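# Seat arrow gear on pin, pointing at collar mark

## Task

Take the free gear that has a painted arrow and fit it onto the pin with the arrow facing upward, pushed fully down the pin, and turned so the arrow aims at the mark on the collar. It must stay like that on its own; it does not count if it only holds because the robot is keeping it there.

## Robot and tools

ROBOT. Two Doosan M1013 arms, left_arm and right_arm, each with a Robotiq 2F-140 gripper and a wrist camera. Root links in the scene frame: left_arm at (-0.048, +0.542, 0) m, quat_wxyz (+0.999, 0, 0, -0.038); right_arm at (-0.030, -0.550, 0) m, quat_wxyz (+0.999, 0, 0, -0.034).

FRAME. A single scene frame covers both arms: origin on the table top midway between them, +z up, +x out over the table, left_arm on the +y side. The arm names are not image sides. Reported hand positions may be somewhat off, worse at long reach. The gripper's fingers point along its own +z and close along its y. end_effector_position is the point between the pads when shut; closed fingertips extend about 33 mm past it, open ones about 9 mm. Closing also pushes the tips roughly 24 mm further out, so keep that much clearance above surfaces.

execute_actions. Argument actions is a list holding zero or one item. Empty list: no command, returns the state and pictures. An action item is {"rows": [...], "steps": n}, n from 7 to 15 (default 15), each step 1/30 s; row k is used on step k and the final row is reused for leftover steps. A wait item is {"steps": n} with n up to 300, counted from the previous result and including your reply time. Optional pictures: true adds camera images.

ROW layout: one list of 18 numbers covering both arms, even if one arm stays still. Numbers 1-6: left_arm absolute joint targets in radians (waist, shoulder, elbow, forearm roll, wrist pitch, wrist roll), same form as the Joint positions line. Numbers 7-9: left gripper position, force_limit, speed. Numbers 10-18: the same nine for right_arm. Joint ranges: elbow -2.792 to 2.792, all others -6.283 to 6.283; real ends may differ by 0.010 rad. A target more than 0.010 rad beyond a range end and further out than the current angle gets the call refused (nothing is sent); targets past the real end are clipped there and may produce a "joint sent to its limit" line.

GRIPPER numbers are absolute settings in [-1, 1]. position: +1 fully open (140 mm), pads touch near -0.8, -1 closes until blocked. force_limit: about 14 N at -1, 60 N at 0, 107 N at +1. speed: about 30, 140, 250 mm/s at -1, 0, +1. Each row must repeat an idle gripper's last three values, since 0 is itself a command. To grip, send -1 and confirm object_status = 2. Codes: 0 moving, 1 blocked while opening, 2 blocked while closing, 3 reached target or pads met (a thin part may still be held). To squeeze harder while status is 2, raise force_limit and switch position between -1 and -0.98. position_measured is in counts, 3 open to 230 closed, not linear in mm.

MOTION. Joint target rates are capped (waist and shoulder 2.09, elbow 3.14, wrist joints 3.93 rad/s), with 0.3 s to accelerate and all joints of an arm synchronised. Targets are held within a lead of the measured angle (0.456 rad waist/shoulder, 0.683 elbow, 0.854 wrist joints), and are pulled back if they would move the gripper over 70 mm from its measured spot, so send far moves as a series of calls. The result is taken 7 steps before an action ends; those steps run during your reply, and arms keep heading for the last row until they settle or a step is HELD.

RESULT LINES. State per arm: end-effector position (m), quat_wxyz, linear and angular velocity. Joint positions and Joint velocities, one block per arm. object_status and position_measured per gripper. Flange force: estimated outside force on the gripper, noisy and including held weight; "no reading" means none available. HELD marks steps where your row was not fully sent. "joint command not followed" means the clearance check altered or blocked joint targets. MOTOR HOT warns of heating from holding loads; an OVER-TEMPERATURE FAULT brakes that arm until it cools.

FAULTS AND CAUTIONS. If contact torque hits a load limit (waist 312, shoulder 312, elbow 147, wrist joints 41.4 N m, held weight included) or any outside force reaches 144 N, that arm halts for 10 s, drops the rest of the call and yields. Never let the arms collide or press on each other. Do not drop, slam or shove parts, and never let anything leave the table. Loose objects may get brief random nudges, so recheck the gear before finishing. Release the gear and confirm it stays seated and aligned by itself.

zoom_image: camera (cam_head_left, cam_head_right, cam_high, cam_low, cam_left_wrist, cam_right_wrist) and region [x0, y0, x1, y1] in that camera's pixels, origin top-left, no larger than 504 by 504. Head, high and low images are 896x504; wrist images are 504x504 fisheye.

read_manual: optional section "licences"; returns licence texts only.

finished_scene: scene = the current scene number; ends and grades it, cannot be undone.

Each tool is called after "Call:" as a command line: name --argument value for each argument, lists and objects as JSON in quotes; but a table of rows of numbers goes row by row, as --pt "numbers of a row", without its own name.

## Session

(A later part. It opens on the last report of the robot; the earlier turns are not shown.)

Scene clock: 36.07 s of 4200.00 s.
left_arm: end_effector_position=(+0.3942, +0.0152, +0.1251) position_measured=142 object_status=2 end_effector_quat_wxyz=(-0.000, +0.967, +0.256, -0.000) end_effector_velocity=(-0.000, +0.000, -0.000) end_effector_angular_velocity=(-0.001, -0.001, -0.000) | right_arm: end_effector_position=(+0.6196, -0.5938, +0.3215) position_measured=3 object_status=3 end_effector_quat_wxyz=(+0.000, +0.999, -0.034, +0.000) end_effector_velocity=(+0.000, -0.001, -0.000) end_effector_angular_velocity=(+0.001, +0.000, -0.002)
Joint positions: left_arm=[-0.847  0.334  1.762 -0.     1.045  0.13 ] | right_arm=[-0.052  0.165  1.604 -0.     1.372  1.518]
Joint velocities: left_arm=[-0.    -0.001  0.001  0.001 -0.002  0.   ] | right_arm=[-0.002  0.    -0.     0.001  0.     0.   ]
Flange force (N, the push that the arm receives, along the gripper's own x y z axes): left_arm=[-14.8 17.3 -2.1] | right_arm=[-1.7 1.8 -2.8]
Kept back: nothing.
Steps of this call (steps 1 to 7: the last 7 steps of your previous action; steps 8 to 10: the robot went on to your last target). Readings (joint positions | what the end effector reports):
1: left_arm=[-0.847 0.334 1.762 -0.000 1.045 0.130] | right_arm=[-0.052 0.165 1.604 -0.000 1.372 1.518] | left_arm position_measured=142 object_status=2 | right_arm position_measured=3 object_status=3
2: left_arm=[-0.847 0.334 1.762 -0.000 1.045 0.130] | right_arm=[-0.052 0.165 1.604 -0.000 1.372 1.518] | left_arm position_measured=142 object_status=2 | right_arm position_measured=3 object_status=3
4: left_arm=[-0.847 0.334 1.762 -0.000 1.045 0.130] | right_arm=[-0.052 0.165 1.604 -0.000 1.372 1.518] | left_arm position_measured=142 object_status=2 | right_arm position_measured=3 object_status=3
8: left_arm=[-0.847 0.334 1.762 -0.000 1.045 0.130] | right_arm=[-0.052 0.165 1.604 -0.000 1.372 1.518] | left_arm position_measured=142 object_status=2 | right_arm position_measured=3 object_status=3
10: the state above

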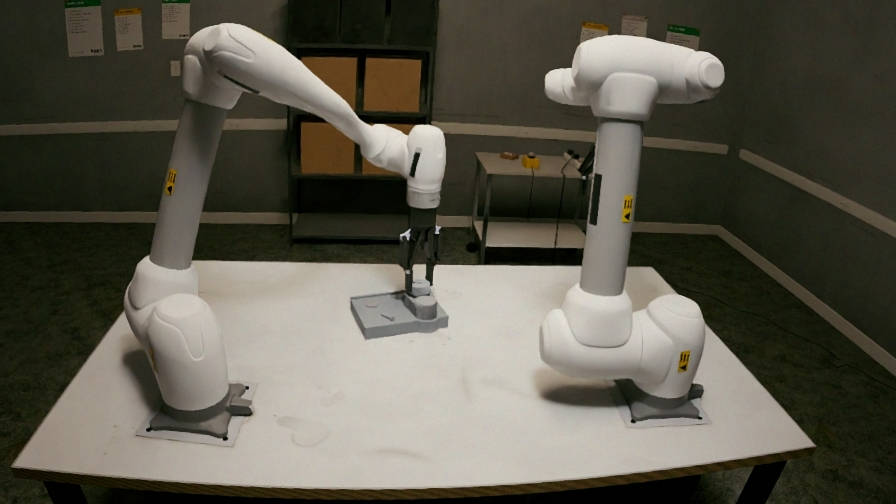

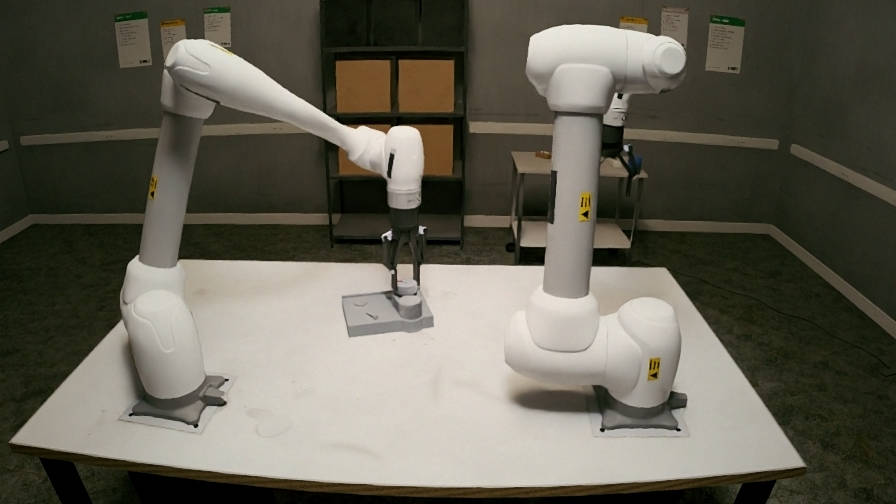

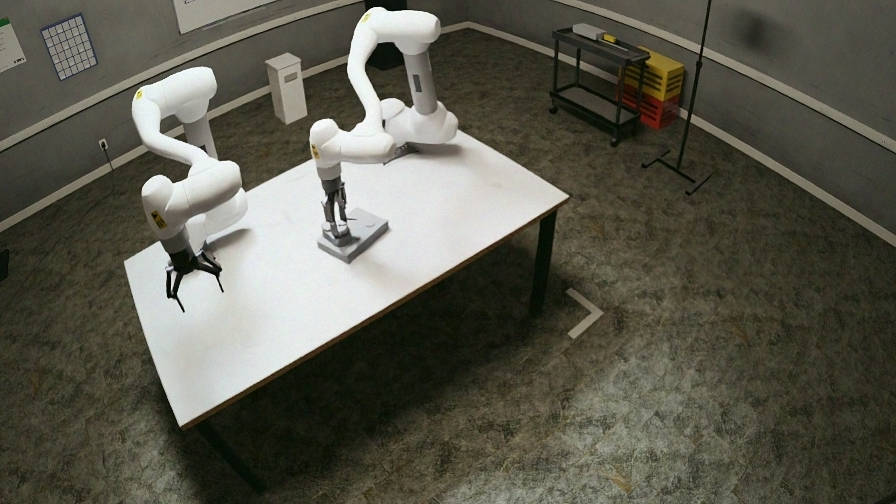

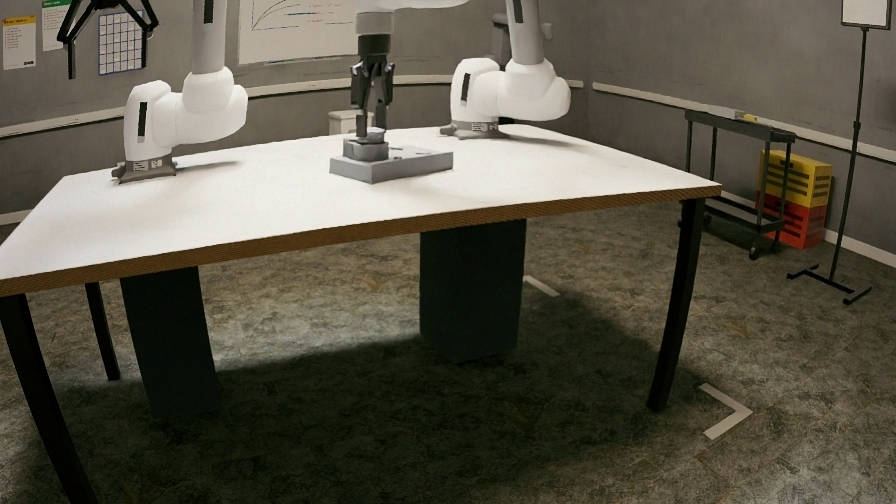

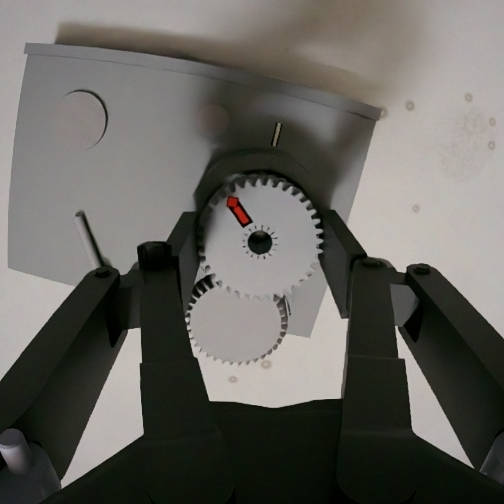

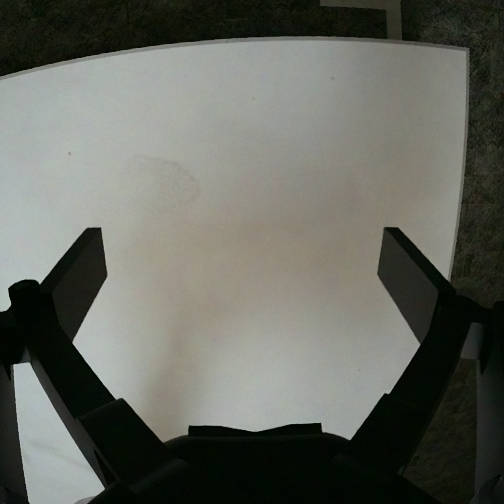

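Call:
execute_actions --actions '[{"rows":[[-0.8475,0.322,1.749,0,1.0706,0.13,-1,0.3,-0.7,-0.052,0.165,1.604,0,1.372,1.518,1,0,0]],"steps":8}]'

Call:
execute_actions --actions '[{"rows":[[-0.7842,0.2246,1.8755,0,1.0415,-0.24,-1,0.3,-0.7,-0.052,0.165,1.604,0,1.372,1.518,1,0,0]],"steps":15}]'

Call:
execute_actions --actions '[{"rows":[[-0.7842,0.2765,1.9278,0,0.9373,-0.24,-1,0.3,-0.7,-0.052,0.165,1.604,0,1.372,1.518,1,0,0]],"steps":11}]'

Call:
execute_actions --actions '[{"rows":[[-0.7842,0.2786,1.9296,0,0.9334,-0.24,-1,0.3,-0.7,-0.052,0.165,1.604,0,1.372,1.518,1,0,0]],"steps":8}]'

Call:
execute_actions --actions '[{"rows":[[-0.7842,0.2786,1.9296,0,0.9334,-0.24,-0.03,0,-1,-0.052,0.165,1.604,0,1.372,1.518,1,0,0]],"steps":13}]'

Call:
execute_actions --actions '[{"rows":[[-0.7842,0.2786,1.9296,0,0.9334,-0.24,-1,0,-0.7,-0.052,0.165,1.604,0,1.372,1.518,1,0,0]],"steps":13}]'

Call:
execute_actions --actions '[{"rows":[[-0.7842,0.2246,1.8755,0,1.0415,-0.24,-1,0,-0.7,-0.052,0.165,1.604,0,1.372,1.518,1,0,0]],"steps":10}]'

Call:
execute_actions --actions '[{"rows":[[-0.8483,0.322,1.749,0,1.0706,0.05,-1,0,-0.7,-0.052,0.165,1.604,0,1.372,1.518,1,0,0]],"steps":15}]' --pictures true

Call:
zoom_image --camera "cam_left_wrist" --region '[160, 140, 360, 340]'

Scene clock: 36.90 s of 4200.00 s.
left_arm: end_effector_position=(+0.3943, +0.0153, +0.1253) position_measured=142 object_status=2 end_effector_quat_wxyz=(-0.000, +0.967, +0.256, -0.000) end_effector_velocity=(-0.000, +0.001, +0.025) end_effector_angular_velocity=(+0.001, +0.002, +0.001) | right_arm: end_effector_position=(+0.6196, -0.5938, +0.3215) position_measured=3 object_status=3 end_effector_quat_wxyz=(+0.000, +0.999, -0.034, +0.000) end_effector_velocity=(+0.000, -0.000, +0.001) end_effector_angular_velocity=(-0.000, +0.000, -0.000)
Joint positions: left_arm=[-0.847  0.334  1.762 -0.     1.045  0.13 ] | right_arm=[-0.052  0.165  1.604 -0.     1.372  1.518]
Joint velocities: left_arm=[ 0.001 -0.021 -0.022 -0.001  0.044  0.001] | right_arm=[-0.     0.    -0.001 -0.     0.002  0.   ]
Flange force (N, the push that the arm receives, along the gripper's own x y z axes): left_arm=[-18.3 17.2 1.8] | right_arm=[-2.3 2.9 -2.6]
Steps of this call (steps 1 to 15: the robot went on to your last target; steps 16 to 24: nothing new was sent; step 25: the first step of this action). Readings (joint positions | what the end effector reports):
25: the state above

Scene clock: 37.40 s of 4200.00 s.
left_arm: end_effector_position=(+0.3864, +0.0788, +0.1417) position_measured=142 object_status=2 end_effector_quat_wxyz=(+0.000, +0.908, +0.418, +0.000) end_effector_velocity=(-0.052, +0.282, +0.015) end_effector_angular_velocity=(+0.002, +0.001, +1.579) | right_arm: end_effector_position=(+0.6196, -0.5938, +0.3215) position_measured=3 object_status=3 end_effector_quat_wxyz=(+0.000, +0.999, -0.034, +0.000) end_effector_velocity=(+0.000, +0.000, +0.000) end_effector_angular_velocity=(-0.000, -0.001, +0.001)
Joint positions: left_arm=[-0.796  0.244  1.851  0.     1.046 -0.164] | right_arm=[-0.052  0.165  1.604 -0.     1.372  1.518]
Joint velocities: left_arm=[ 0.223 -0.364  0.444  0.001 -0.078 -1.357] | right_arm=[ 0.001 -0.    -0.    -0.    -0.001  0.   ]
Flange force (N, the push that the arm receives, along the gripper's own x y z axes): left_arm=[-3.8 -2.0 5.2] | right_arm=[-1.1 0.9 -1.9]
Steps of this call (steps 1 to 7: the last 7 steps of your previous action; steps 8 to 15: the first 8 steps of this action). Readings (joint positions | what the end effector reports):
8: left_arm=[-0.847 0.322 1.749 0.000 1.071 0.130] | right_arm=[-0.052 0.165 1.604 -0.000 1.372 1.518] | left_arm position_measured=142 object_status=2 | right_arm position_measured=3 object_status=3
9: left_arm=[-0.846 0.320 1.752 0.000 1.069 0.123] | right_arm=[-0.052 0.165 1.604 -0.000 1.372 1.518] | left_arm position_measured=142 object_status=2 | right_arm position_measured=3 object_status=3
11: left_arm=[-0.836 0.306 1.773 0.000 1.061 0.067] | right_arm=[-0.052 0.165 1.604 -0.000 1.372 1.518] | left_arm position_measured=142 object_status=2 | right_arm position_measured=3 object_status=3
15: the state above

Scene clock: 37.77 s of 4200.00 s.
left_arm: end_effector_position=(+0.3835, +0.0939, +0.1095) position_measured=142 object_status=2 end_effector_quat_wxyz=(+0.000, +0.889, +0.458, +0.000) end_effector_velocity=(-0.027, +0.032, -0.556) end_effector_angular_velocity=(+0.059, +0.051, -0.000) | right_arm: end_effector_position=(+0.6196, -0.5938, +0.3215) position_measured=3 object_status=3 end_effector_quat_wxyz=(+0.000, +0.999, -0.034, +0.000) end_effector_velocity=(+0.001, +0.001, +0.000) end_effector_angular_velocity=(-0.000, -0.003, +0.001)
Joint positions: left_arm=[-0.784  0.254  1.905 -0.     0.981 -0.24 ] | right_arm=[-0.052  0.165  1.604 -0.     1.372  1.518]
Joint velocities: left_arm=[ 0.001  0.505  0.521 -0.    -0.948  0.001] | right_arm=[ 0.001 -0.    -0.     0.    -0.003  0.   ]
Flange force (N, the push that the arm receives, along the gripper's own x y z axes): left_arm=[-3.9 4.7 7.8] | right_arm=[0.0 1.6 -2.5]
Steps of this call (steps 1 to 7: the last 7 steps of your previous action; steps 8 to 11: the first 4 steps of this action). Readings (joint positions | what the end effector reports):
8: left_arm=[-0.784 0.225 1.876 -0.000 1.041 -0.240] | right_arm=[-0.052 0.165 1.604 -0.000 1.372 1.518] | left_arm position_measured=142 object_status=2 | right_arm position_measured=3 object_status=3
9: left_arm=[-0.784 0.228 1.879 -0.000 1.034 -0.240] | right_arm=[-0.052 0.165 1.604 -0.000 1.372 1.518] | left_arm position_measured=142 object_status=2 | right_arm position_measured=3 object_status=3
11: the state above

Scene clock: 38.03 s of 4200.00 s.
left_arm: end_effector_position=(+0.3826, +0.0947, +0.0856) position_measured=142 object_status=2 end_effector_quat_wxyz=(+0.000, +0.889, +0.458, -0.000) end_effector_velocity=(+0.005, -0.007, -0.004) end_effector_angular_velocity=(-0.013, -0.013, -0.002) | right_arm: end_effector_position=(+0.6196, -0.5938, +0.3215) position_measured=3 object_status=3 end_effector_quat_wxyz=(+0.000, +0.999, -0.034, +0.000) end_effector_velocity=(+0.000, +0.000, -0.000) end_effector_angular_velocity=(+0.000, -0.001, +0.000)
Joint positions: left_arm=[-0.784  0.276  1.928 -0.     0.937 -0.24 ] | right_arm=[-0.052  0.165  1.604 -0.     1.372  1.518]
Joint velocities: left_arm=[-0.002  0.007 -0.001  0.001 -0.025 -0.   ] | right_arm=[ 0.    -0.     0.     0.    -0.001  0.   ]
Flange force (N, the push that the arm receives, along the gripper's own x y z axes): left_arm=[-5.3 -2.1 7.1] | right_arm=[-2.0 1.5 -2.6]
Steps of this call (steps 1 to 7: the last 7 steps of your previous action; step 8: the first step of this action). Readings (joint positions | what the end effector reports):
8: the state above

Scene clock: 38.47 s of 4200.00 s.
left_arm: end_effector_position=(+0.3826, +0.0949, +0.0833) position_measured=134 object_status=0 end_effector_quat_wxyz=(-0.000, +0.889, +0.458, -0.000) end_effector_velocity=(+0.001, -0.001, -0.001) end_effector_angular_velocity=(-0.000, +0.000, +0.000) | right_arm: end_effector_position=(+0.6196, -0.5938, +0.3215) position_measured=3 object_status=3 end_effector_quat_wxyz=(+0.000, +0.999, -0.034, +0.000) end_effector_velocity=(-0.001, -0.000, -0.000) end_effector_angular_velocity=(-0.000, +0.003, -0.000)
Joint positions: left_arm=[-0.784  0.279  1.93   0.     0.933 -0.24 ] | right_arm=[-0.052  0.165  1.604  0.     1.372  1.518]
Joint velocities: left_arm=[ 0.     0.002 -0.001 -0.    -0.001  0.   ] | right_arm=[-0.     0.     0.    -0.     0.002 -0.   ]
Flange force (N, the push that the arm receives, along the gripper's own x y z axes): left_arm=[-4.9 1.5 3.6] | right_arm=[-1.9 1.2 -3.2]
Steps of this call (steps 1 to 7: the last 7 steps of your previous action; steps 8 to 13: the first 6 steps of this action). Readings (joint positions | what the end effector reports):
8: left_arm=[-0.784 0.279 1.930 -0.000 0.933 -0.240] | right_arm=[-0.052 0.165 1.604 -0.000 1.372 1.518] | left_arm position_measured=142 object_status=0 | right_arm position_measured=3 object_status=3
9: left_arm=[-0.784 0.279 1.930 0.000 0.933 -0.240] | right_arm=[-0.052 0.165 1.604 -0.000 1.372 1.518] | left_arm position_measured=142 object_status=0 | right_arm position_measured=3 object_status=3
11: left_arm=[-0.784 0.279 1.930 0.000 0.933 -0.240] | right_arm=[-0.052 0.165 1.604 -0.000 1.372 1.518] | left_arm position_measured=138 object_status=0 | right_arm position_measured=3 object_status=3
13: the state above

Scene clock: 38.90 s of 4200.00 s.
left_arm: end_effector_position=(+0.3827, +0.0948, +0.0834) position_measured=140 object_status=0 end_effector_quat_wxyz=(+0.000, +0.889, +0.458, +0.000) end_effector_velocity=(+0.001, -0.001, +0.001) end_effector_angular_velocity=(-0.002, -0.001, +0.001) | right_arm: end_effector_position=(+0.6196, -0.5938, +0.3215) position_measured=3 object_status=3 end_effector_quat_wxyz=(+0.000, +0.999, -0.034, +0.000) end_effector_velocity=(+0.001, +0.000, -0.000) end_effector_angular_velocity=(-0.000, -0.000, +0.001)
Joint positions: left_arm=[-0.784  0.279  1.93   0.     0.933 -0.24 ] | right_arm=[-0.052  0.165  1.604 -0.     1.372  1.518]
Joint velocities: left_arm=[ 0.001 -0.001 -0.001 -0.001 -0.001 -0.   ] | right_arm=[ 0.001  0.001 -0.     0.    -0.001 -0.   ]
Flange force (N, the push that the arm receives, along the gripper's own x y z axes): left_arm=[-4.4 -2.1 -21.5] | right_arm=[-1.0 2.9 -2.5]
Steps of this call (steps 1 to 7: the last 7 steps of your previous action; steps 8 to 13: the first 6 steps of this action). Readings (joint positions | what the end effector reports):
8: left_arm=[-0.784 0.279 1.930 0.000 0.933 -0.240] | right_arm=[-0.052 0.165 1.604 -0.000 1.372 1.518] | left_arm position_measured=132 object_status=0 | right_arm position_measured=3 object_status=3
9: left_arm=[-0.784 0.279 1.930 0.000 0.933 -0.240] | right_arm=[-0.052 0.165 1.604 -0.000 1.372 1.518] | left_arm position_measured=134 object_status=0 | right_arm position_measured=3 object_status=3
11: left_arm=[-0.784 0.279 1.930 0.000 0.933 -0.240] | right_arm=[-0.052 0.165 1.604 -0.000 1.372 1.518] | left_arm position_measured=140 object_status=0 | right_arm position_measured=3 object_status=3
13: the state above

Scene clock: 39.23 s of 4200.00 s.
left_arm: end_effector_position=(+0.3826, +0.0949, +0.0973) position_measured=140 object_status=2 end_effector_quat_wxyz=(-0.001, +0.889, +0.458, -0.000) end_effector_velocity=(+0.020, -0.024, +0.450) end_effector_angular_velocity=(-0.019, -0.016, -0.001) | right_arm: end_effector_position=(+0.6196, -0.5938, +0.3215) position_measured=3 object_status=3 end_effector_quat_wxyz=(+0.000, +0.999, -0.034, +0.000) end_effector_velocity=(+0.000, -0.003, +0.001) end_effector_angular_velocity=(-0.001, -0.001, -0.003)
Joint positions: left_arm=[-0.784  0.266  1.917  0.     0.961 -0.24 ] | right_arm=[-0.052  0.165  1.604  0.     1.372  1.518]
Joint velocities: left_arm=[-0.001 -0.411 -0.425  0.     0.811  0.   ] | right_arm=[-0.004  0.    -0.002 -0.     0.    -0.   ]
Flange force (N, the push that the arm receives, along the gripper's own x y z axes): left_arm=[-6.2 0.3 14.6] | right_arm=[-0.5 -0.1 -3.0]
Steps of this call (steps 1 to 7: the last 7 steps of your previous action; steps 8 to 10: the first 3 steps of this action). Readings (joint positions | what the end effector reports):
8: left_arm=[-0.784 0.278 1.929 0.000 0.934 -0.240] | right_arm=[-0.052 0.165 1.604 -0.000 1.372 1.518] | left_arm position_measured=140 object_status=2 | right_arm position_measured=3 object_status=3
9: left_arm=[-0.784 0.276 1.927 0.000 0.940 -0.240] | right_arm=[-0.052 0.165 1.604 -0.000 1.372 1.518] | left_arm position_measured=140 object_status=2 | right_arm position_measured=3 object_status=3
10: the state above

Scene clock: 39.73 s of 4200.00 s.
left_arm: end_effector_position=(+0.3929, +0.0235, +0.1402) position_measured=140 object_status=2 end_effector_quat_wxyz=(-0.000, +0.950, +0.313, +0.000) end_effector_velocity=(+0.016, -0.244, -0.011) end_effector_angular_velocity=(-0.001, -0.000, -1.075) | right_arm: end_effector_position=(+0.6196, -0.5938, +0.3215) position_measured=3 object_status=3 end_effector_quat_wxyz=(+0.000, +0.999, -0.034, +0.000) end_effector_velocity=(+0.001, -0.000, +0.001) end_effector_angular_velocity=(-0.000, -0.004, +0.000)
Joint positions: left_arm=[-0.841  0.312  1.763  0.     1.067  0.017] | right_arm=[-0.052  0.165  1.604 -0.     1.372  1.518]
Joint velocities: left_arm=[-0.199  0.291 -0.381 -0.001  0.089  0.876] | right_arm=[ 0.    -0.    -0.001  0.    -0.003 -0.   ]
Flange force (N, the push that the arm receives, along the gripper's own x y z axes): left_arm=[-3.3 6.9 8.8] | right_arm=[-1.7 1.2 -2.3]
Steps of this call (steps 1 to 7: the last 7 steps of your previous action; steps 8 to 15: the first 8 steps of this action). Readings (joint positions | what the end effector reports):
8: left_arm=[-0.784 0.225 1.876 0.000 1.041 -0.240] | right_arm=[-0.052 0.165 1.604 -0.000 1.372 1.518] | left_arm position_measured=140 object_status=2 | right_arm position_measured=3 object_status=3
9: left_arm=[-0.785 0.227 1.873 0.000 1.042 -0.233] | right_arm=[-0.052 0.165 1.604 -0.000 1.372 1.518] | left_arm position_measured=140 object_status=2 | right_arm position_measured=3 object_status=3
11: left_arm=[-0.798 0.247 1.848 0.000 1.048 -0.177] | right_arm=[-0.052 0.165 1.604 -0.000 1.372 1.518] | left_arm position_measured=140 object_status=2 | right_arm position_measured=3 object_status=3
15: the state above

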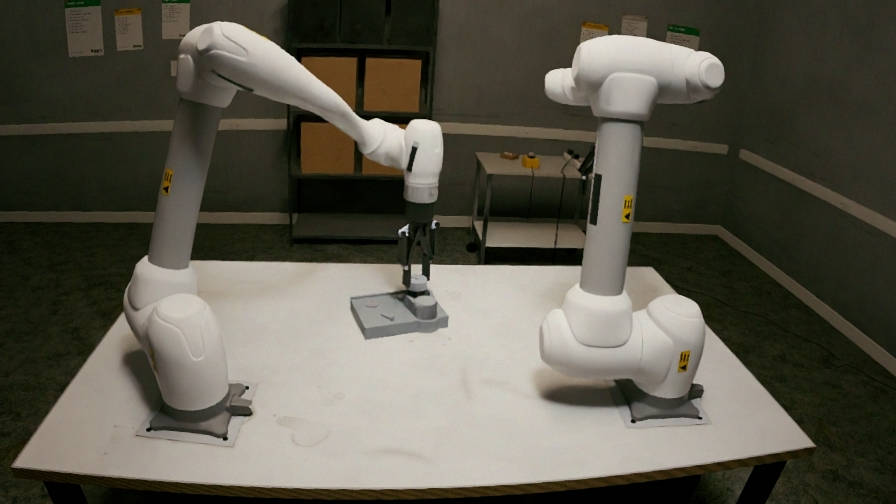

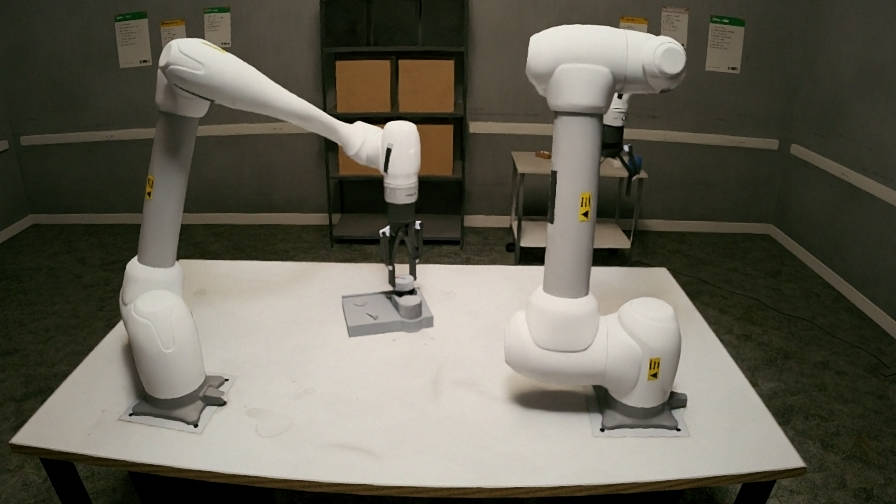

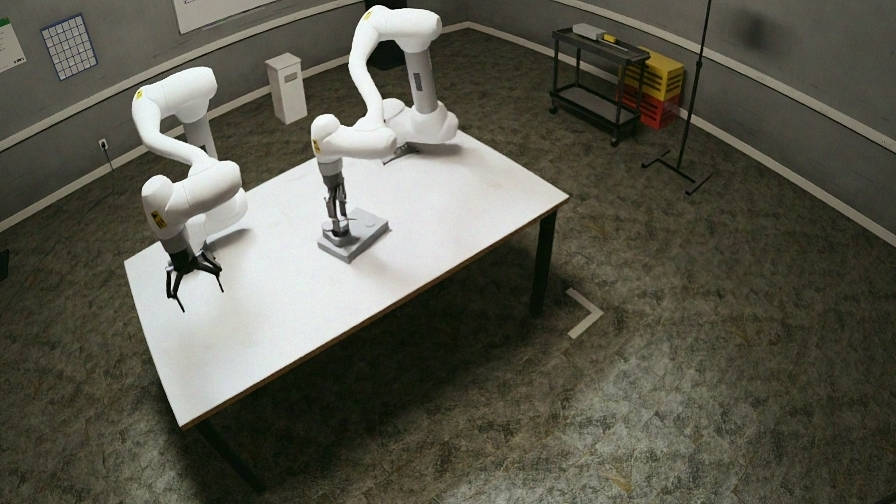

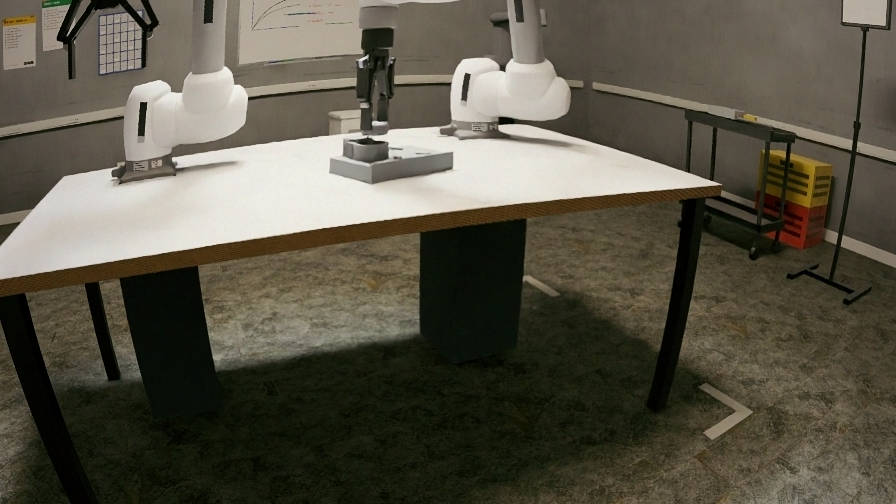

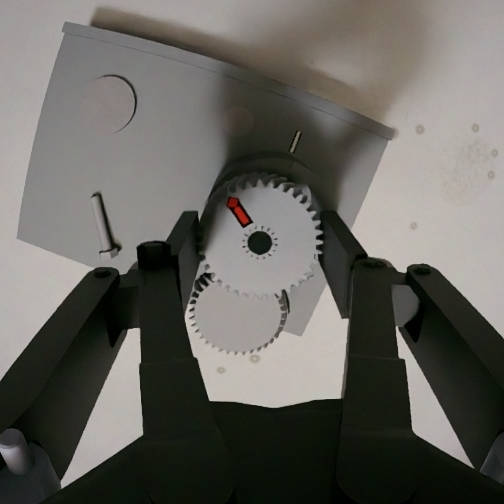

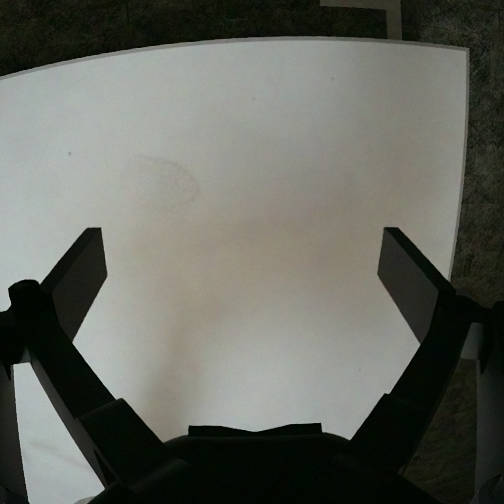

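Region (160, 140, 360, 340) of cam_left_wrist's 504x504 image, scaled by 2.520, with more detail than that image has.

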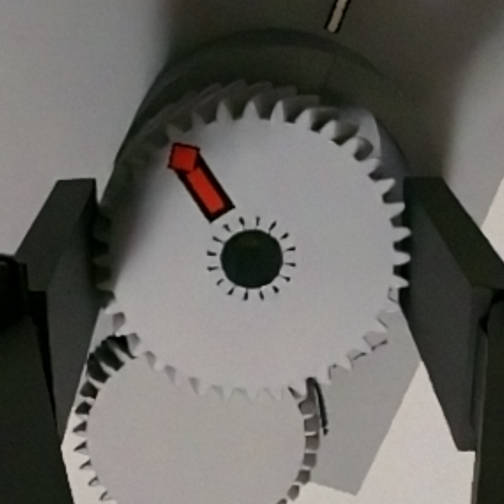

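Call:
execute_actions --actions '[{"rows":[[-0.8483,0.3310,1.7589,0,1.0517,0.04,-1,0,-0.7,-0.052,0.165,1.604,0,1.372,1.518,1,0,0]],"steps":15}]'

Call:
execute_actions --actions '[{"rows":[[-0.8483,0.3327,1.7607,0,1.0482,0.045,-1,0,-0.7,-0.052,0.165,1.604,0,1.372,1.518,1,0,0]],"steps":15}]'

Scene clock: 40.23 s of 4200.00 s.
left_arm: end_effector_position=(+0.3934, +0.0145, +0.1290) position_measured=140 object_status=2 end_effector_quat_wxyz=(-0.000, +0.954, +0.299, -0.000) end_effector_velocity=(+0.000, -0.001, +0.001) end_effector_angular_velocity=(-0.003, -0.002, -0.000) | right_arm: end_effector_position=(+0.6196, -0.5938, +0.3215) position_measured=3 object_status=3 end_effector_quat_wxyz=(+0.000, +0.999, -0.034, +0.000) end_effector_velocity=(+0.001, +0.000, +0.000) end_effector_angular_velocity=(-0.001, -0.002, +0.001)
Joint positions: left_arm=[-0.848  0.331  1.759 -0.     1.052  0.04 ] | right_arm=[-0.052  0.165  1.604 -0.     1.372  1.518]
Joint velocities: left_arm=[-0.    -0.002 -0.    -0.    -0.001 -0.   ] | right_arm=[ 0.001  0.    -0.    -0.    -0.001  0.   ]
Flange force (N, the push that the arm receives, along the gripper's own x y z axes): left_arm=[-6.3 5.8 7.0] | right_arm=[-0.2 0.1 -2.1]
Steps of this call (steps 1 to 7: the last 7 steps of your previous action; steps 8 to 15: the first 8 steps of this action). Readings (joint positions | what the end effector reports):
8: left_arm=[-0.848 0.322 1.749 0.000 1.071 0.050] | right_arm=[-0.052 0.165 1.604 -0.000 1.372 1.518] | left_arm position_measured=140 object_status=2 | right_arm position_measured=3 object_status=3
9: left_arm=[-0.848 0.325 1.752 0.000 1.064 0.047] | right_arm=[-0.052 0.165 1.604 -0.000 1.372 1.518] | left_arm position_measured=140 object_status=2 | right_arm position_measured=3 object_status=3
11: left_arm=[-0.848 0.331 1.759 -0.000 1.052 0.041] | right_arm=[-0.052 0.165 1.604 -0.000 1.372 1.518] | left_arm position_measured=140 object_status=2 | right_arm position_measured=3 object_status=3
15: the state above

Scene clock: 40.73 s of 4200.00 s.
left_arm: end_effector_position=(+0.3935, +0.0146, +0.1270) position_measured=140 object_status=2 end_effector_quat_wxyz=(+0.000, +0.955, +0.296, +0.000) end_effector_velocity=(+0.000, +0.000, -0.001) end_effector_angular_velocity=(+0.001, -0.001, -0.000) | right_arm: end_effector_position=(+0.6196, -0.5938, +0.3215) position_measured=3 object_status=3 end_effector_quat_wxyz=(+0.000, +0.999, -0.034, +0.000) end_effector_velocity=(-0.000, -0.000, +0.000) end_effector_angular_velocity=(-0.000, +0.001, +0.000)
Joint positions: left_arm=[-0.848  0.333  1.761  0.     1.048  0.045] | right_arm=[-0.052  0.165  1.604 -0.     1.372  1.518]
Joint velocities: left_arm=[ 0.     0.     0.001  0.001 -0.001 -0.   ] | right_arm=[ 0.     0.    -0.001 -0.     0.001 -0.   ]
Flange force (N, the push that the arm receives, along the gripper's own x y z axes): left_arm=[-9.7 4.7 6.1] | right_arm=[-2.1 1.0 -2.7]
Steps of this call (steps 1 to 7: the last 7 steps of your previous action; steps 8 to 15: the first 8 steps of this action). Readings (joint positions | what the end effector reports):
8: left_arm=[-0.848 0.331 1.759 -0.000 1.052 0.040] | right_arm=[-0.052 0.165 1.604 -0.000 1.372 1.518] | left_arm position_measured=140 object_status=2 | right_arm position_measured=3 object_status=3
9: left_arm=[-0.848 0.332 1.760 0.000 1.050 0.042] | right_arm=[-0.052 0.165 1.604 -0.000 1.372 1.518] | left_arm position_measured=140 object_status=2 | right_arm position_measured=3 object_status=3
11: left_arm=[-0.848 0.333 1.761 0.000 1.048 0.045] | right_arm=[-0.052 0.165 1.604 0.000 1.372 1.518] | left_arm position_measured=140 object_status=2 | right_arm position_measured=3 object_status=3
15: the state above

Call:
execute_actions --actions '[{"rows":[[-0.8486,0.3336,1.7615,0,1.0465,0.062,-1,0,-0.7,-0.052,0.165,1.604,0,1.372,1.518,1,0,0]],"steps":15}]'

Scene clock: 41.23 s of 4200.00 s.
left_arm: end_effector_position=(+0.3935, +0.0146, +0.1259) position_measured=140 object_status=2 end_effector_quat_wxyz=(-0.000, +0.958, +0.288, +0.000) end_effector_velocity=(-0.000, -0.000, +0.002) end_effector_angular_velocity=(-0.003, -0.001, -0.000) | right_arm: end_effector_position=(+0.6196, -0.5938, +0.3215) position_measured=3 object_status=3 end_effector_quat_wxyz=(+0.000, +0.999, -0.034, +0.000) end_effector_velocity=(+0.000, +0.001, +0.000) end_effector_angular_velocity=(-0.000, -0.000, +0.002)
Joint positions: left_arm=[-0.848  0.334  1.762  0.     1.047  0.062] | right_arm=[-0.052  0.165  1.604 -0.     1.372  1.518]
Joint velocities: left_arm=[-0.    -0.003  0.    -0.001 -0.001  0.   ] | right_arm=[ 0.002 -0.    -0.    -0.     0.    -0.   ]
Flange force (N, the push that the arm receives, along the gripper's own x y z axes): left_arm=[-10.4 3.3 7.6] | right_arm=[-1.4 1.0 -2.8]
Steps of this call (steps 1 to 7: the last 7 steps of your previous action; steps 8 to 15: the first 8 steps of this action). Readings (joint positions | what the end effector reports):
8: left_arm=[-0.848 0.333 1.761 0.000 1.048 0.045] | right_arm=[-0.052 0.165 1.604 -0.000 1.372 1.518] | left_arm position_measured=140 object_status=2 | right_arm position_measured=3 object_status=3
9: left_arm=[-0.848 0.333 1.761 0.000 1.048 0.052] | right_arm=[-0.052 0.165 1.604 -0.000 1.372 1.518] | left_arm position_measured=140 object_status=2 | right_arm position_measured=3 object_status=3
11: left_arm=[-0.848 0.334 1.762 0.000 1.047 0.061] | right_arm=[-0.052 0.165 1.604 -0.000 1.372 1.518] | left_arm position_measured=140 object_status=2 | right_arm position_measured=3 object_status=3
15: the state above

Call:
execute_actions --actions '[{"rows":[[-0.8488,0.3345,1.7624,0,1.0447,0.075,-1,0,-0.7,-0.052,0.165,1.604,0,1.372,1.518,1,0,0]],"steps":15}]'

Call:
execute_actions --actions '[{"rows":[[-0.8488,0.3353,1.7633,0,1.0430,0.087,-1,0,-0.7,-0.052,0.165,1.604,0,1.372,1.518,1,0,0]],"steps":15}]'

Scene clock: 41.73 s of 4200.00 s.
left_arm: end_effector_position=(+0.3934, +0.0144, +0.1249) position_measured=140 object_status=2 end_effector_quat_wxyz=(-0.000, +0.960, +0.282, +0.000) end_effector_velocity=(+0.001, +0.002, -0.001) end_effector_angular_velocity=(+0.003, +0.000, +0.000) | right_arm: end_effector_position=(+0.6196, -0.5938, +0.3215) position_measured=3 object_status=3 end_effector_quat_wxyz=(+0.000, +0.999, -0.034, +0.000) end_effector_velocity=(+0.000, -0.001, +0.000) end_effector_angular_velocity=(-0.000, -0.001, -0.002)
Joint positions: left_arm=[-0.849  0.334  1.762  0.     1.045  0.075] | right_arm=[-0.052  0.165  1.604 -0.     1.372  1.518]
Joint velocities: left_arm=[0.001 0.001 0.001 0.002 0.001 0.   ] | right_arm=[-0.002 -0.    -0.    -0.    -0.001  0.   ]
Flange force (N, the push that the arm receives, along the gripper's own x y z axes): left_arm=[-2.4 1.4 6.9] | right_arm=[-2.7 3.1 -2.3]
Steps of this call (steps 1 to 7: the last 7 steps of your previous action; steps 8 to 15: the first 8 steps of this action). Readings (joint positions | what the end effector reports):
8: left_arm=[-0.848 0.334 1.762 0.000 1.046 0.062] | right_arm=[-0.052 0.165 1.604 -0.000 1.372 1.518] | left_arm position_measured=140 object_status=2 | right_arm position_measured=3 object_status=3
9: left_arm=[-0.849 0.334 1.762 0.000 1.046 0.068] | right_arm=[-0.052 0.165 1.604 -0.000 1.372 1.518] | left_arm position_measured=140 object_status=2 | right_arm position_measured=3 object_status=3
11: left_arm=[-0.849 0.334 1.762 0.000 1.045 0.075] | right_arm=[-0.052 0.165 1.604 -0.000 1.372 1.518] | left_arm position_measured=140 object_status=2 | right_arm position_measured=3 object_status=3
15: the state above

Scene clock: 42.23 s of 4200.00 s.
left_arm: end_effector_position=(+0.3933, +0.0143, +0.1239) position_measured=140 object_status=2 end_effector_quat_wxyz=(-0.000, +0.961, +0.276, +0.000) end_effector_velocity=(-0.001, -0.001, +0.000) end_effector_angular_velocity=(-0.001, +0.003, +0.000) | right_arm: end_effector_position=(+0.6196, -0.5938, +0.3215) position_measured=3 object_status=3 end_effector_quat_wxyz=(+0.000, +0.999, -0.034, +0.000) end_effector_velocity=(+0.002, +0.000, +0.001) end_effector_angular_velocity=(-0.001, -0.005, +0.001)
Joint positions: left_arm=[-0.849  0.335  1.763  0.     1.043  0.087] | right_arm=[-0.052  0.165  1.604 -0.     1.372  1.518]
Joint velocities: left_arm=[-0.002  0.001 -0.001 -0.003  0.001 -0.   ] | right_arm=[ 0.001 -0.    -0.002 -0.    -0.003 -0.   ]
Flange force (N, the push that the arm receives, along the gripper's own x y z axes): left_arm=[-0.8 -0.6 2.2] | right_arm=[-2.9 0.4 -3.1]
Steps of this call (steps 1 to 7: the last 7 steps of your previous action; steps 8 to 15: the first 8 steps of this action). Readings (joint positions | what the end effector reports):
8: left_arm=[-0.849 0.335 1.762 0.000 1.045 0.075] | right_arm=[-0.052 0.165 1.604 -0.000 1.372 1.518] | left_arm position_measured=140 object_status=2 | right_arm position_measured=3 object_status=3
9: left_arm=[-0.849 0.335 1.763 0.000 1.044 0.080] | right_arm=[-0.052 0.165 1.604 -0.000 1.372 1.518] | left_arm position_measured=140 object_status=2 | right_arm position_measured=3 object_status=3
11: left_arm=[-0.849 0.335 1.763 0.000 1.043 0.087] | right_arm=[-0.052 0.165 1.604 -0.000 1.372 1.518] | left_arm position_measured=140 object_status=2 | right_arm position_measured=3 object_status=3
15: the state above

Call:
execute_actions --actions '[{"rows":[[-0.8487,0.3370,1.7650,0,1.0396,0.118,-1,0,-0.7,-0.052,0.165,1.604,0,1.372,1.518,1,0,0]],"steps":15}]'

Scene clock: 42.73 s of 4200.00 s.
left_arm: end_effector_position=(+0.3933, +0.0143, +0.1219) position_measured=140 object_status=2 end_effector_quat_wxyz=(-0.000, +0.965, +0.261, -0.000) end_effector_velocity=(+0.000, +0.000, -0.001) end_effector_angular_velocity=(+0.000, -0.001, -0.001) | right_arm: end_effector_position=(+0.6196, -0.5938, +0.3215) position_measured=3 object_status=3 end_effector_quat_wxyz=(+0.000, +0.999, -0.034, +0.000) end_effector_velocity=(-0.000, +0.000, +0.000) end_effector_angular_velocity=(-0.001, +0.001, +0.001)
Joint positions: left_arm=[-0.849  0.337  1.765  0.     1.04   0.118] | right_arm=[-0.052  0.165  1.604 -0.     1.372  1.518]
Joint velocities: left_arm=[ 0.     0.001  0.001  0.001 -0.002  0.001] | right_arm=[ 0.001 -0.    -0.    -0.001  0.001  0.   ]
Flange force (N, the push that the arm receives, along the gripper's own x y z axes): left_arm=[-3.7 2.3 7.7] | right_arm=[-1.6 2.3 -3.4]
Steps of this call (steps 1 to 7: the last 7 steps of your previous action; steps 8 to 15: the first 8 steps of this action). Readings (joint positions | what the end effector reports):
8: left_arm=[-0.849 0.335 1.763 0.000 1.043 0.087] | right_arm=[-0.052 0.165 1.604 -0.000 1.372 1.518] | left_arm position_measured=140 object_status=2 | right_arm position_measured=3 object_status=3
9: left_arm=[-0.849 0.336 1.764 0.000 1.042 0.094] | right_arm=[-0.052 0.165 1.604 -0.000 1.372 1.518] | left_arm position_measured=140 object_status=2 | right_arm position_measured=3 object_status=3
11: left_arm=[-0.849 0.337 1.765 0.000 1.040 0.116] | right_arm=[-0.052 0.165 1.604 -0.000 1.372 1.518] | left_arm position_measured=140 object_status=2 | right_arm position_measured=3 object_status=3
15: the state above

Clean. Continue down 5 + 7 mm.

Call:
execute_actions --actions '[{"rows":[[-0.8487,0.3412,1.7694,0,1.0310,0.180,-1,0,-0.7,-0.052,0.165,1.604,0,1.372,1.518,1,0,0]],"steps":15}]'

Call:
execute_actions --actions '[{"rows":[[-0.8487,0.3472,1.7754,0,1.0190,0.267,-1,0,-0.7,-0.052,0.165,1.604,0,1.372,1.518,1,0,0]],"steps":15}]'

Call:
execute_actions --actions '[{"steps":8}]' --pictures true

Call:
zoom_image --camera "cam_left_wrist" --region '[160, 140, 360, 340]'

Call:
zoom_image --camera "cam_low" --region '[330, 100, 420, 170]'

Scene clock: 43.23 s of 4200.00 s.
left_arm: end_effector_position=(+0.3933, +0.0143, +0.1169) position_measured=140 object_status=2 end_effector_quat_wxyz=(-0.000, +0.973, +0.231, +0.000) end_effector_velocity=(-0.001, +0.001, -0.001) end_effector_angular_velocity=(+0.001, +0.002, -0.001) | right_arm: end_effector_position=(+0.6196, -0.5938, +0.3215) position_measured=3 object_status=3 end_effector_quat_wxyz=(+0.000, +0.999, -0.034, +0.000) end_effector_velocity=(+0.000, +0.000, +0.000) end_effector_angular_velocity=(-0.000, -0.001, +0.000)
Joint positions: left_arm=[-0.849  0.341  1.769  0.     1.031  0.18 ] | right_arm=[-0.052  0.165  1.604 -0.     1.372  1.518]
Joint velocities: left_arm=[ 0.    -0.     0.002 -0.001  0.     0.002] | right_arm=[ 0.    -0.    -0.     0.    -0.001  0.   ]
Flange force (N, the push that the arm receives, along the gripper's own x y z axes): left_arm=[-2.6 3.4 6.7] | right_arm=[-1.5 1.3 -1.8]
Steps of this call (steps 1 to 7: the last 7 steps of your previous action; steps 8 to 15: the first 8 steps of this action). Readings (joint positions | what the end effector reports):
8: left_arm=[-0.849 0.337 1.765 0.000 1.040 0.118] | right_arm=[-0.052 0.165 1.604 -0.000 1.372 1.518] | left_arm position_measured=140 object_status=2 | right_arm position_measured=3 object_status=3
9: left_arm=[-0.849 0.337 1.765 0.000 1.039 0.125] | right_arm=[-0.052 0.165 1.604 -0.000 1.372 1.518] | left_arm position_measured=140 object_status=2 | right_arm position_measured=3 object_status=3
11: left_arm=[-0.849 0.340 1.768 0.000 1.033 0.167] | right_arm=[-0.052 0.165 1.604 -0.000 1.372 1.518] | left_arm position_measured=140 object_status=2 | right_arm position_measured=3 object_status=3
15: the state above

Scene clock: 43.73 s of 4200.00 s.
left_arm: end_effector_position=(+0.3933, +0.0143, +0.1099) position_measured=140 object_status=2 end_effector_quat_wxyz=(-0.000, +0.982, +0.188, -0.000) end_effector_velocity=(+0.001, +0.001, +0.001) end_effector_angular_velocity=(+0.000, -0.001, -0.003) | right_arm: end_effector_position=(+0.6196, -0.5938, +0.3215) position_measured=3 object_status=3 end_effector_quat_wxyz=(+0.000, +0.999, -0.034, +0.000) end_effector_velocity=(-0.001, +0.000, -0.001) end_effector_angular_velocity=(+0.000, +0.001, +0.000)
Joint positions: left_arm=[-0.849  0.347  1.775  0.     1.019  0.267] | right_arm=[-0.052  0.165  1.604 -0.     1.372  1.518]
Joint velocities: left_arm=[ 0.001 -0.001 -0.     0.001  0.     0.004] | right_arm=[ 0.    -0.     0.001  0.     0.    -0.   ]
Flange force (N, the push that the arm receives, along the gripper's own x y z axes): left_arm=[-4.7 4.4 7.9] | right_arm=[-1.3 2.5 -1.6]
Steps of this call (steps 1 to 7: the last 7 steps of your previous action; steps 8 to 15: the first 8 steps of this action). Readings (joint positions | what the end effector reports):
8: left_arm=[-0.849 0.341 1.769 0.000 1.031 0.180] | right_arm=[-0.052 0.165 1.604 -0.000 1.372 1.518] | left_arm position_measured=140 object_status=2 | right_arm position_measured=3 object_status=3
9: left_arm=[-0.849 0.342 1.770 0.000 1.030 0.187] | right_arm=[-0.052 0.165 1.604 -0.000 1.372 1.518] | left_arm position_measured=140 object_status=2 | right_arm position_measured=3 object_status=3
11: left_arm=[-0.849 0.345 1.773 0.000 1.023 0.237] | right_arm=[-0.052 0.165 1.604 -0.000 1.372 1.518] | left_arm position_measured=140 object_status=2 | right_arm position_measured=3 object_status=3
15: the state above

Scene clock: 44.00 s of 4200.00 s.
left_arm: end_effector_position=(+0.3934, +0.0143, +0.1099) position_measured=140 object_status=2 end_effector_quat_wxyz=(-0.000, +0.982, +0.188, -0.000) end_effector_velocity=(+0.000, -0.000, +0.000) end_effector_angular_velocity=(-0.001, +0.000, +0.001) | right_arm: end_effector_position=(+0.6196, -0.5938, +0.3215) position_measured=3 object_status=3 end_effector_quat_wxyz=(+0.000, +0.999, -0.034, +0.000) end_effector_velocity=(+0.000, -0.000, +0.001) end_effector_angular_velocity=(-0.000, -0.001, -0.001)
Joint positions: left_arm=[-0.849  0.347  1.775  0.     1.019  0.267] | right_arm=[-0.052  0.165  1.604 -0.     1.372  1.518]
Joint velocities: left_arm=[ 0.    -0.    -0.    -0.001 -0.    -0.001] | right_arm=[-0.001 -0.    -0.001 -0.     0.001  0.   ]
Flange force (N, the push that the arm receives, along the gripper's own x y z axes): left_arm=[-5.3 4.4 9.0] | right_arm=[-1.2 0.6 -2.7]
Kept back: nothing.
Steps of this call (steps 1 to 7: the last 7 steps of your previous action; step 8: the robot went on to your last target). Readings (joint positions | what the end effector reports):
1: left_arm=[-0.849 0.347 1.775 0.000 1.019 0.267] | right_arm=[-0.052 0.165 1.604 -0.000 1.372 1.518] | left_arm position_measured=140 object_status=2 | right_arm position_measured=3 object_status=3
2: left_arm=[-0.849 0.347 1.775 0.000 1.019 0.267] | right_arm=[-0.052 0.165 1.604 -0.000 1.372 1.518] | left_arm position_measured=140 object_status=2 | right_arm position_measured=3 object_status=3
4: left_arm=[-0.849 0.347 1.775 0.000 1.019 0.267] | right_arm=[-0.052 0.165 1.604 -0.000 1.372 1.518] | left_arm position_measured=140 object_status=2 | right_arm position_measured=3 object_status=3
8: the state above

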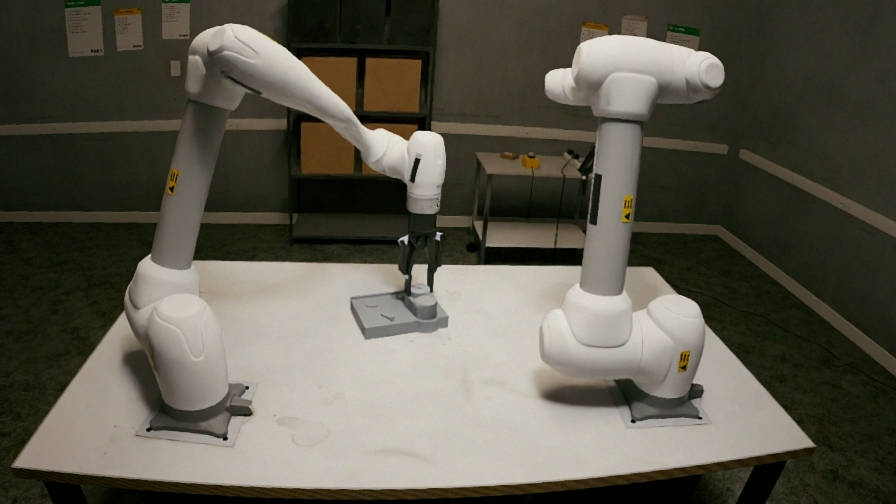

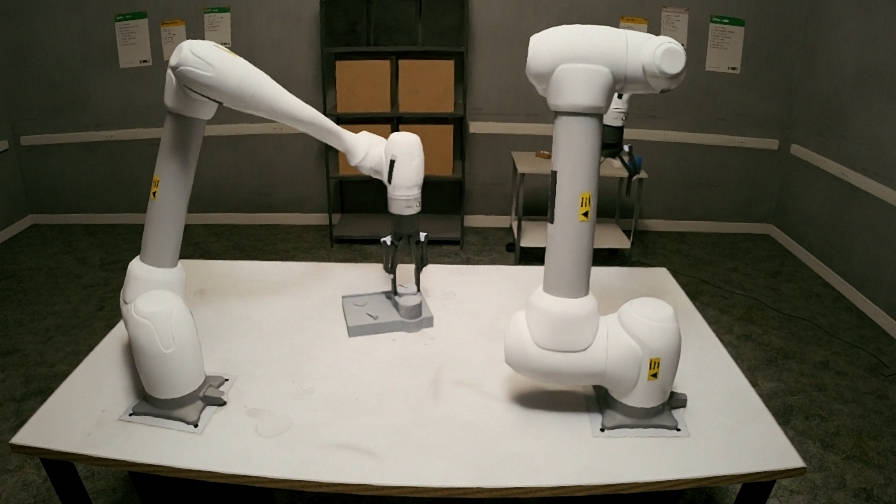

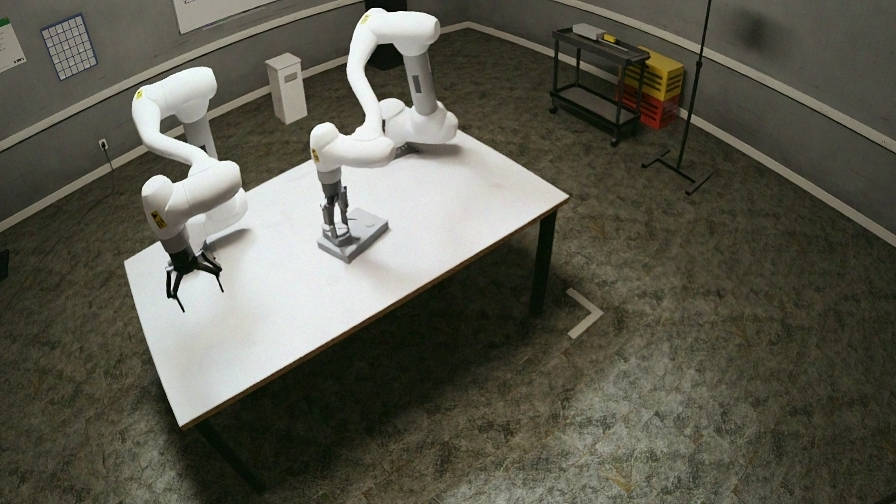

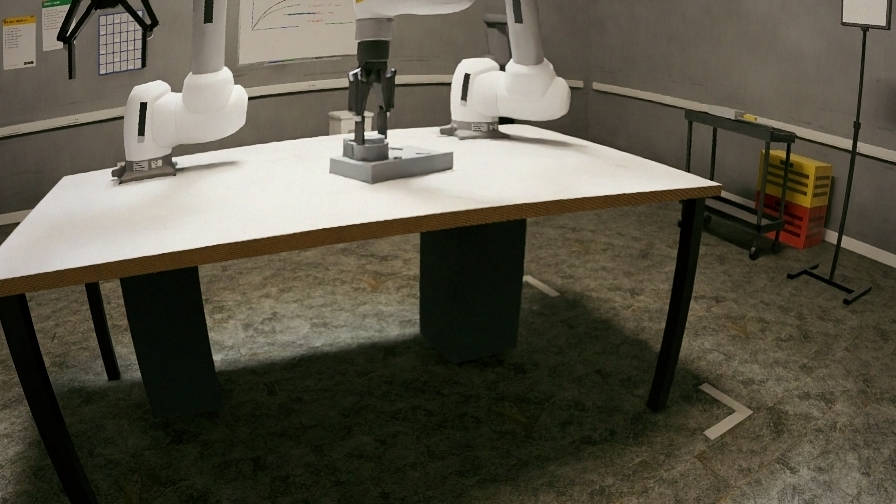

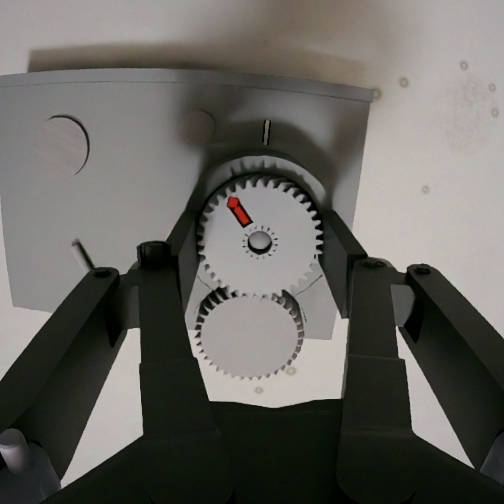

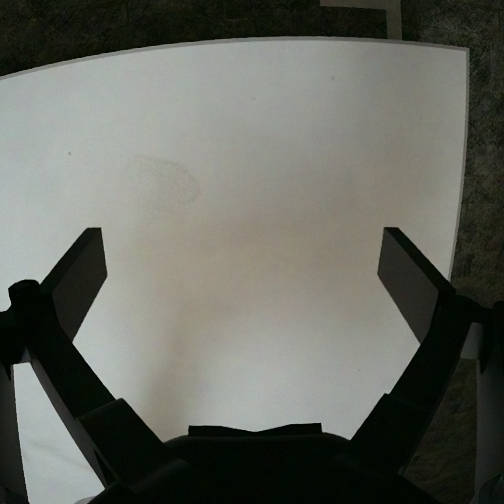

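Region (160, 140, 360, 340) of cam_left_wrist's 504x504 image, scaled by 2.520, with more detail than that image has.

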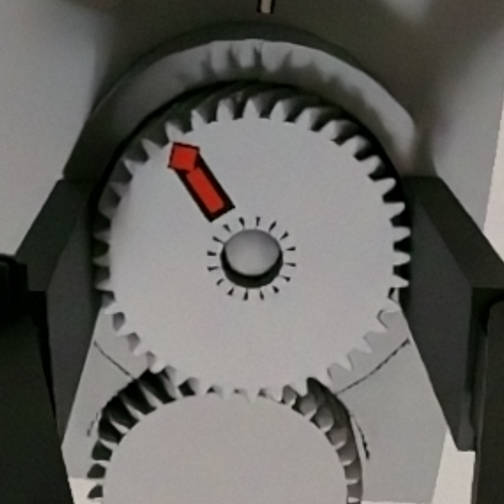

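Region (330, 100, 420, 170) of cam_low's 896x504 image, scaled by 5.600, with more detail than that image has.

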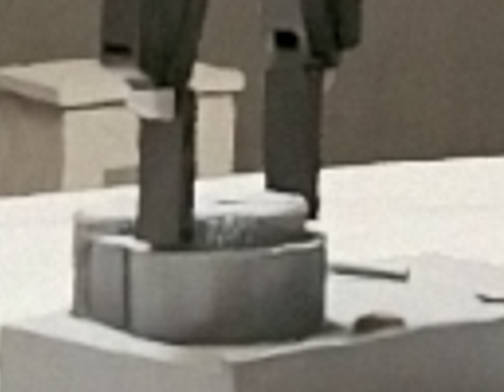

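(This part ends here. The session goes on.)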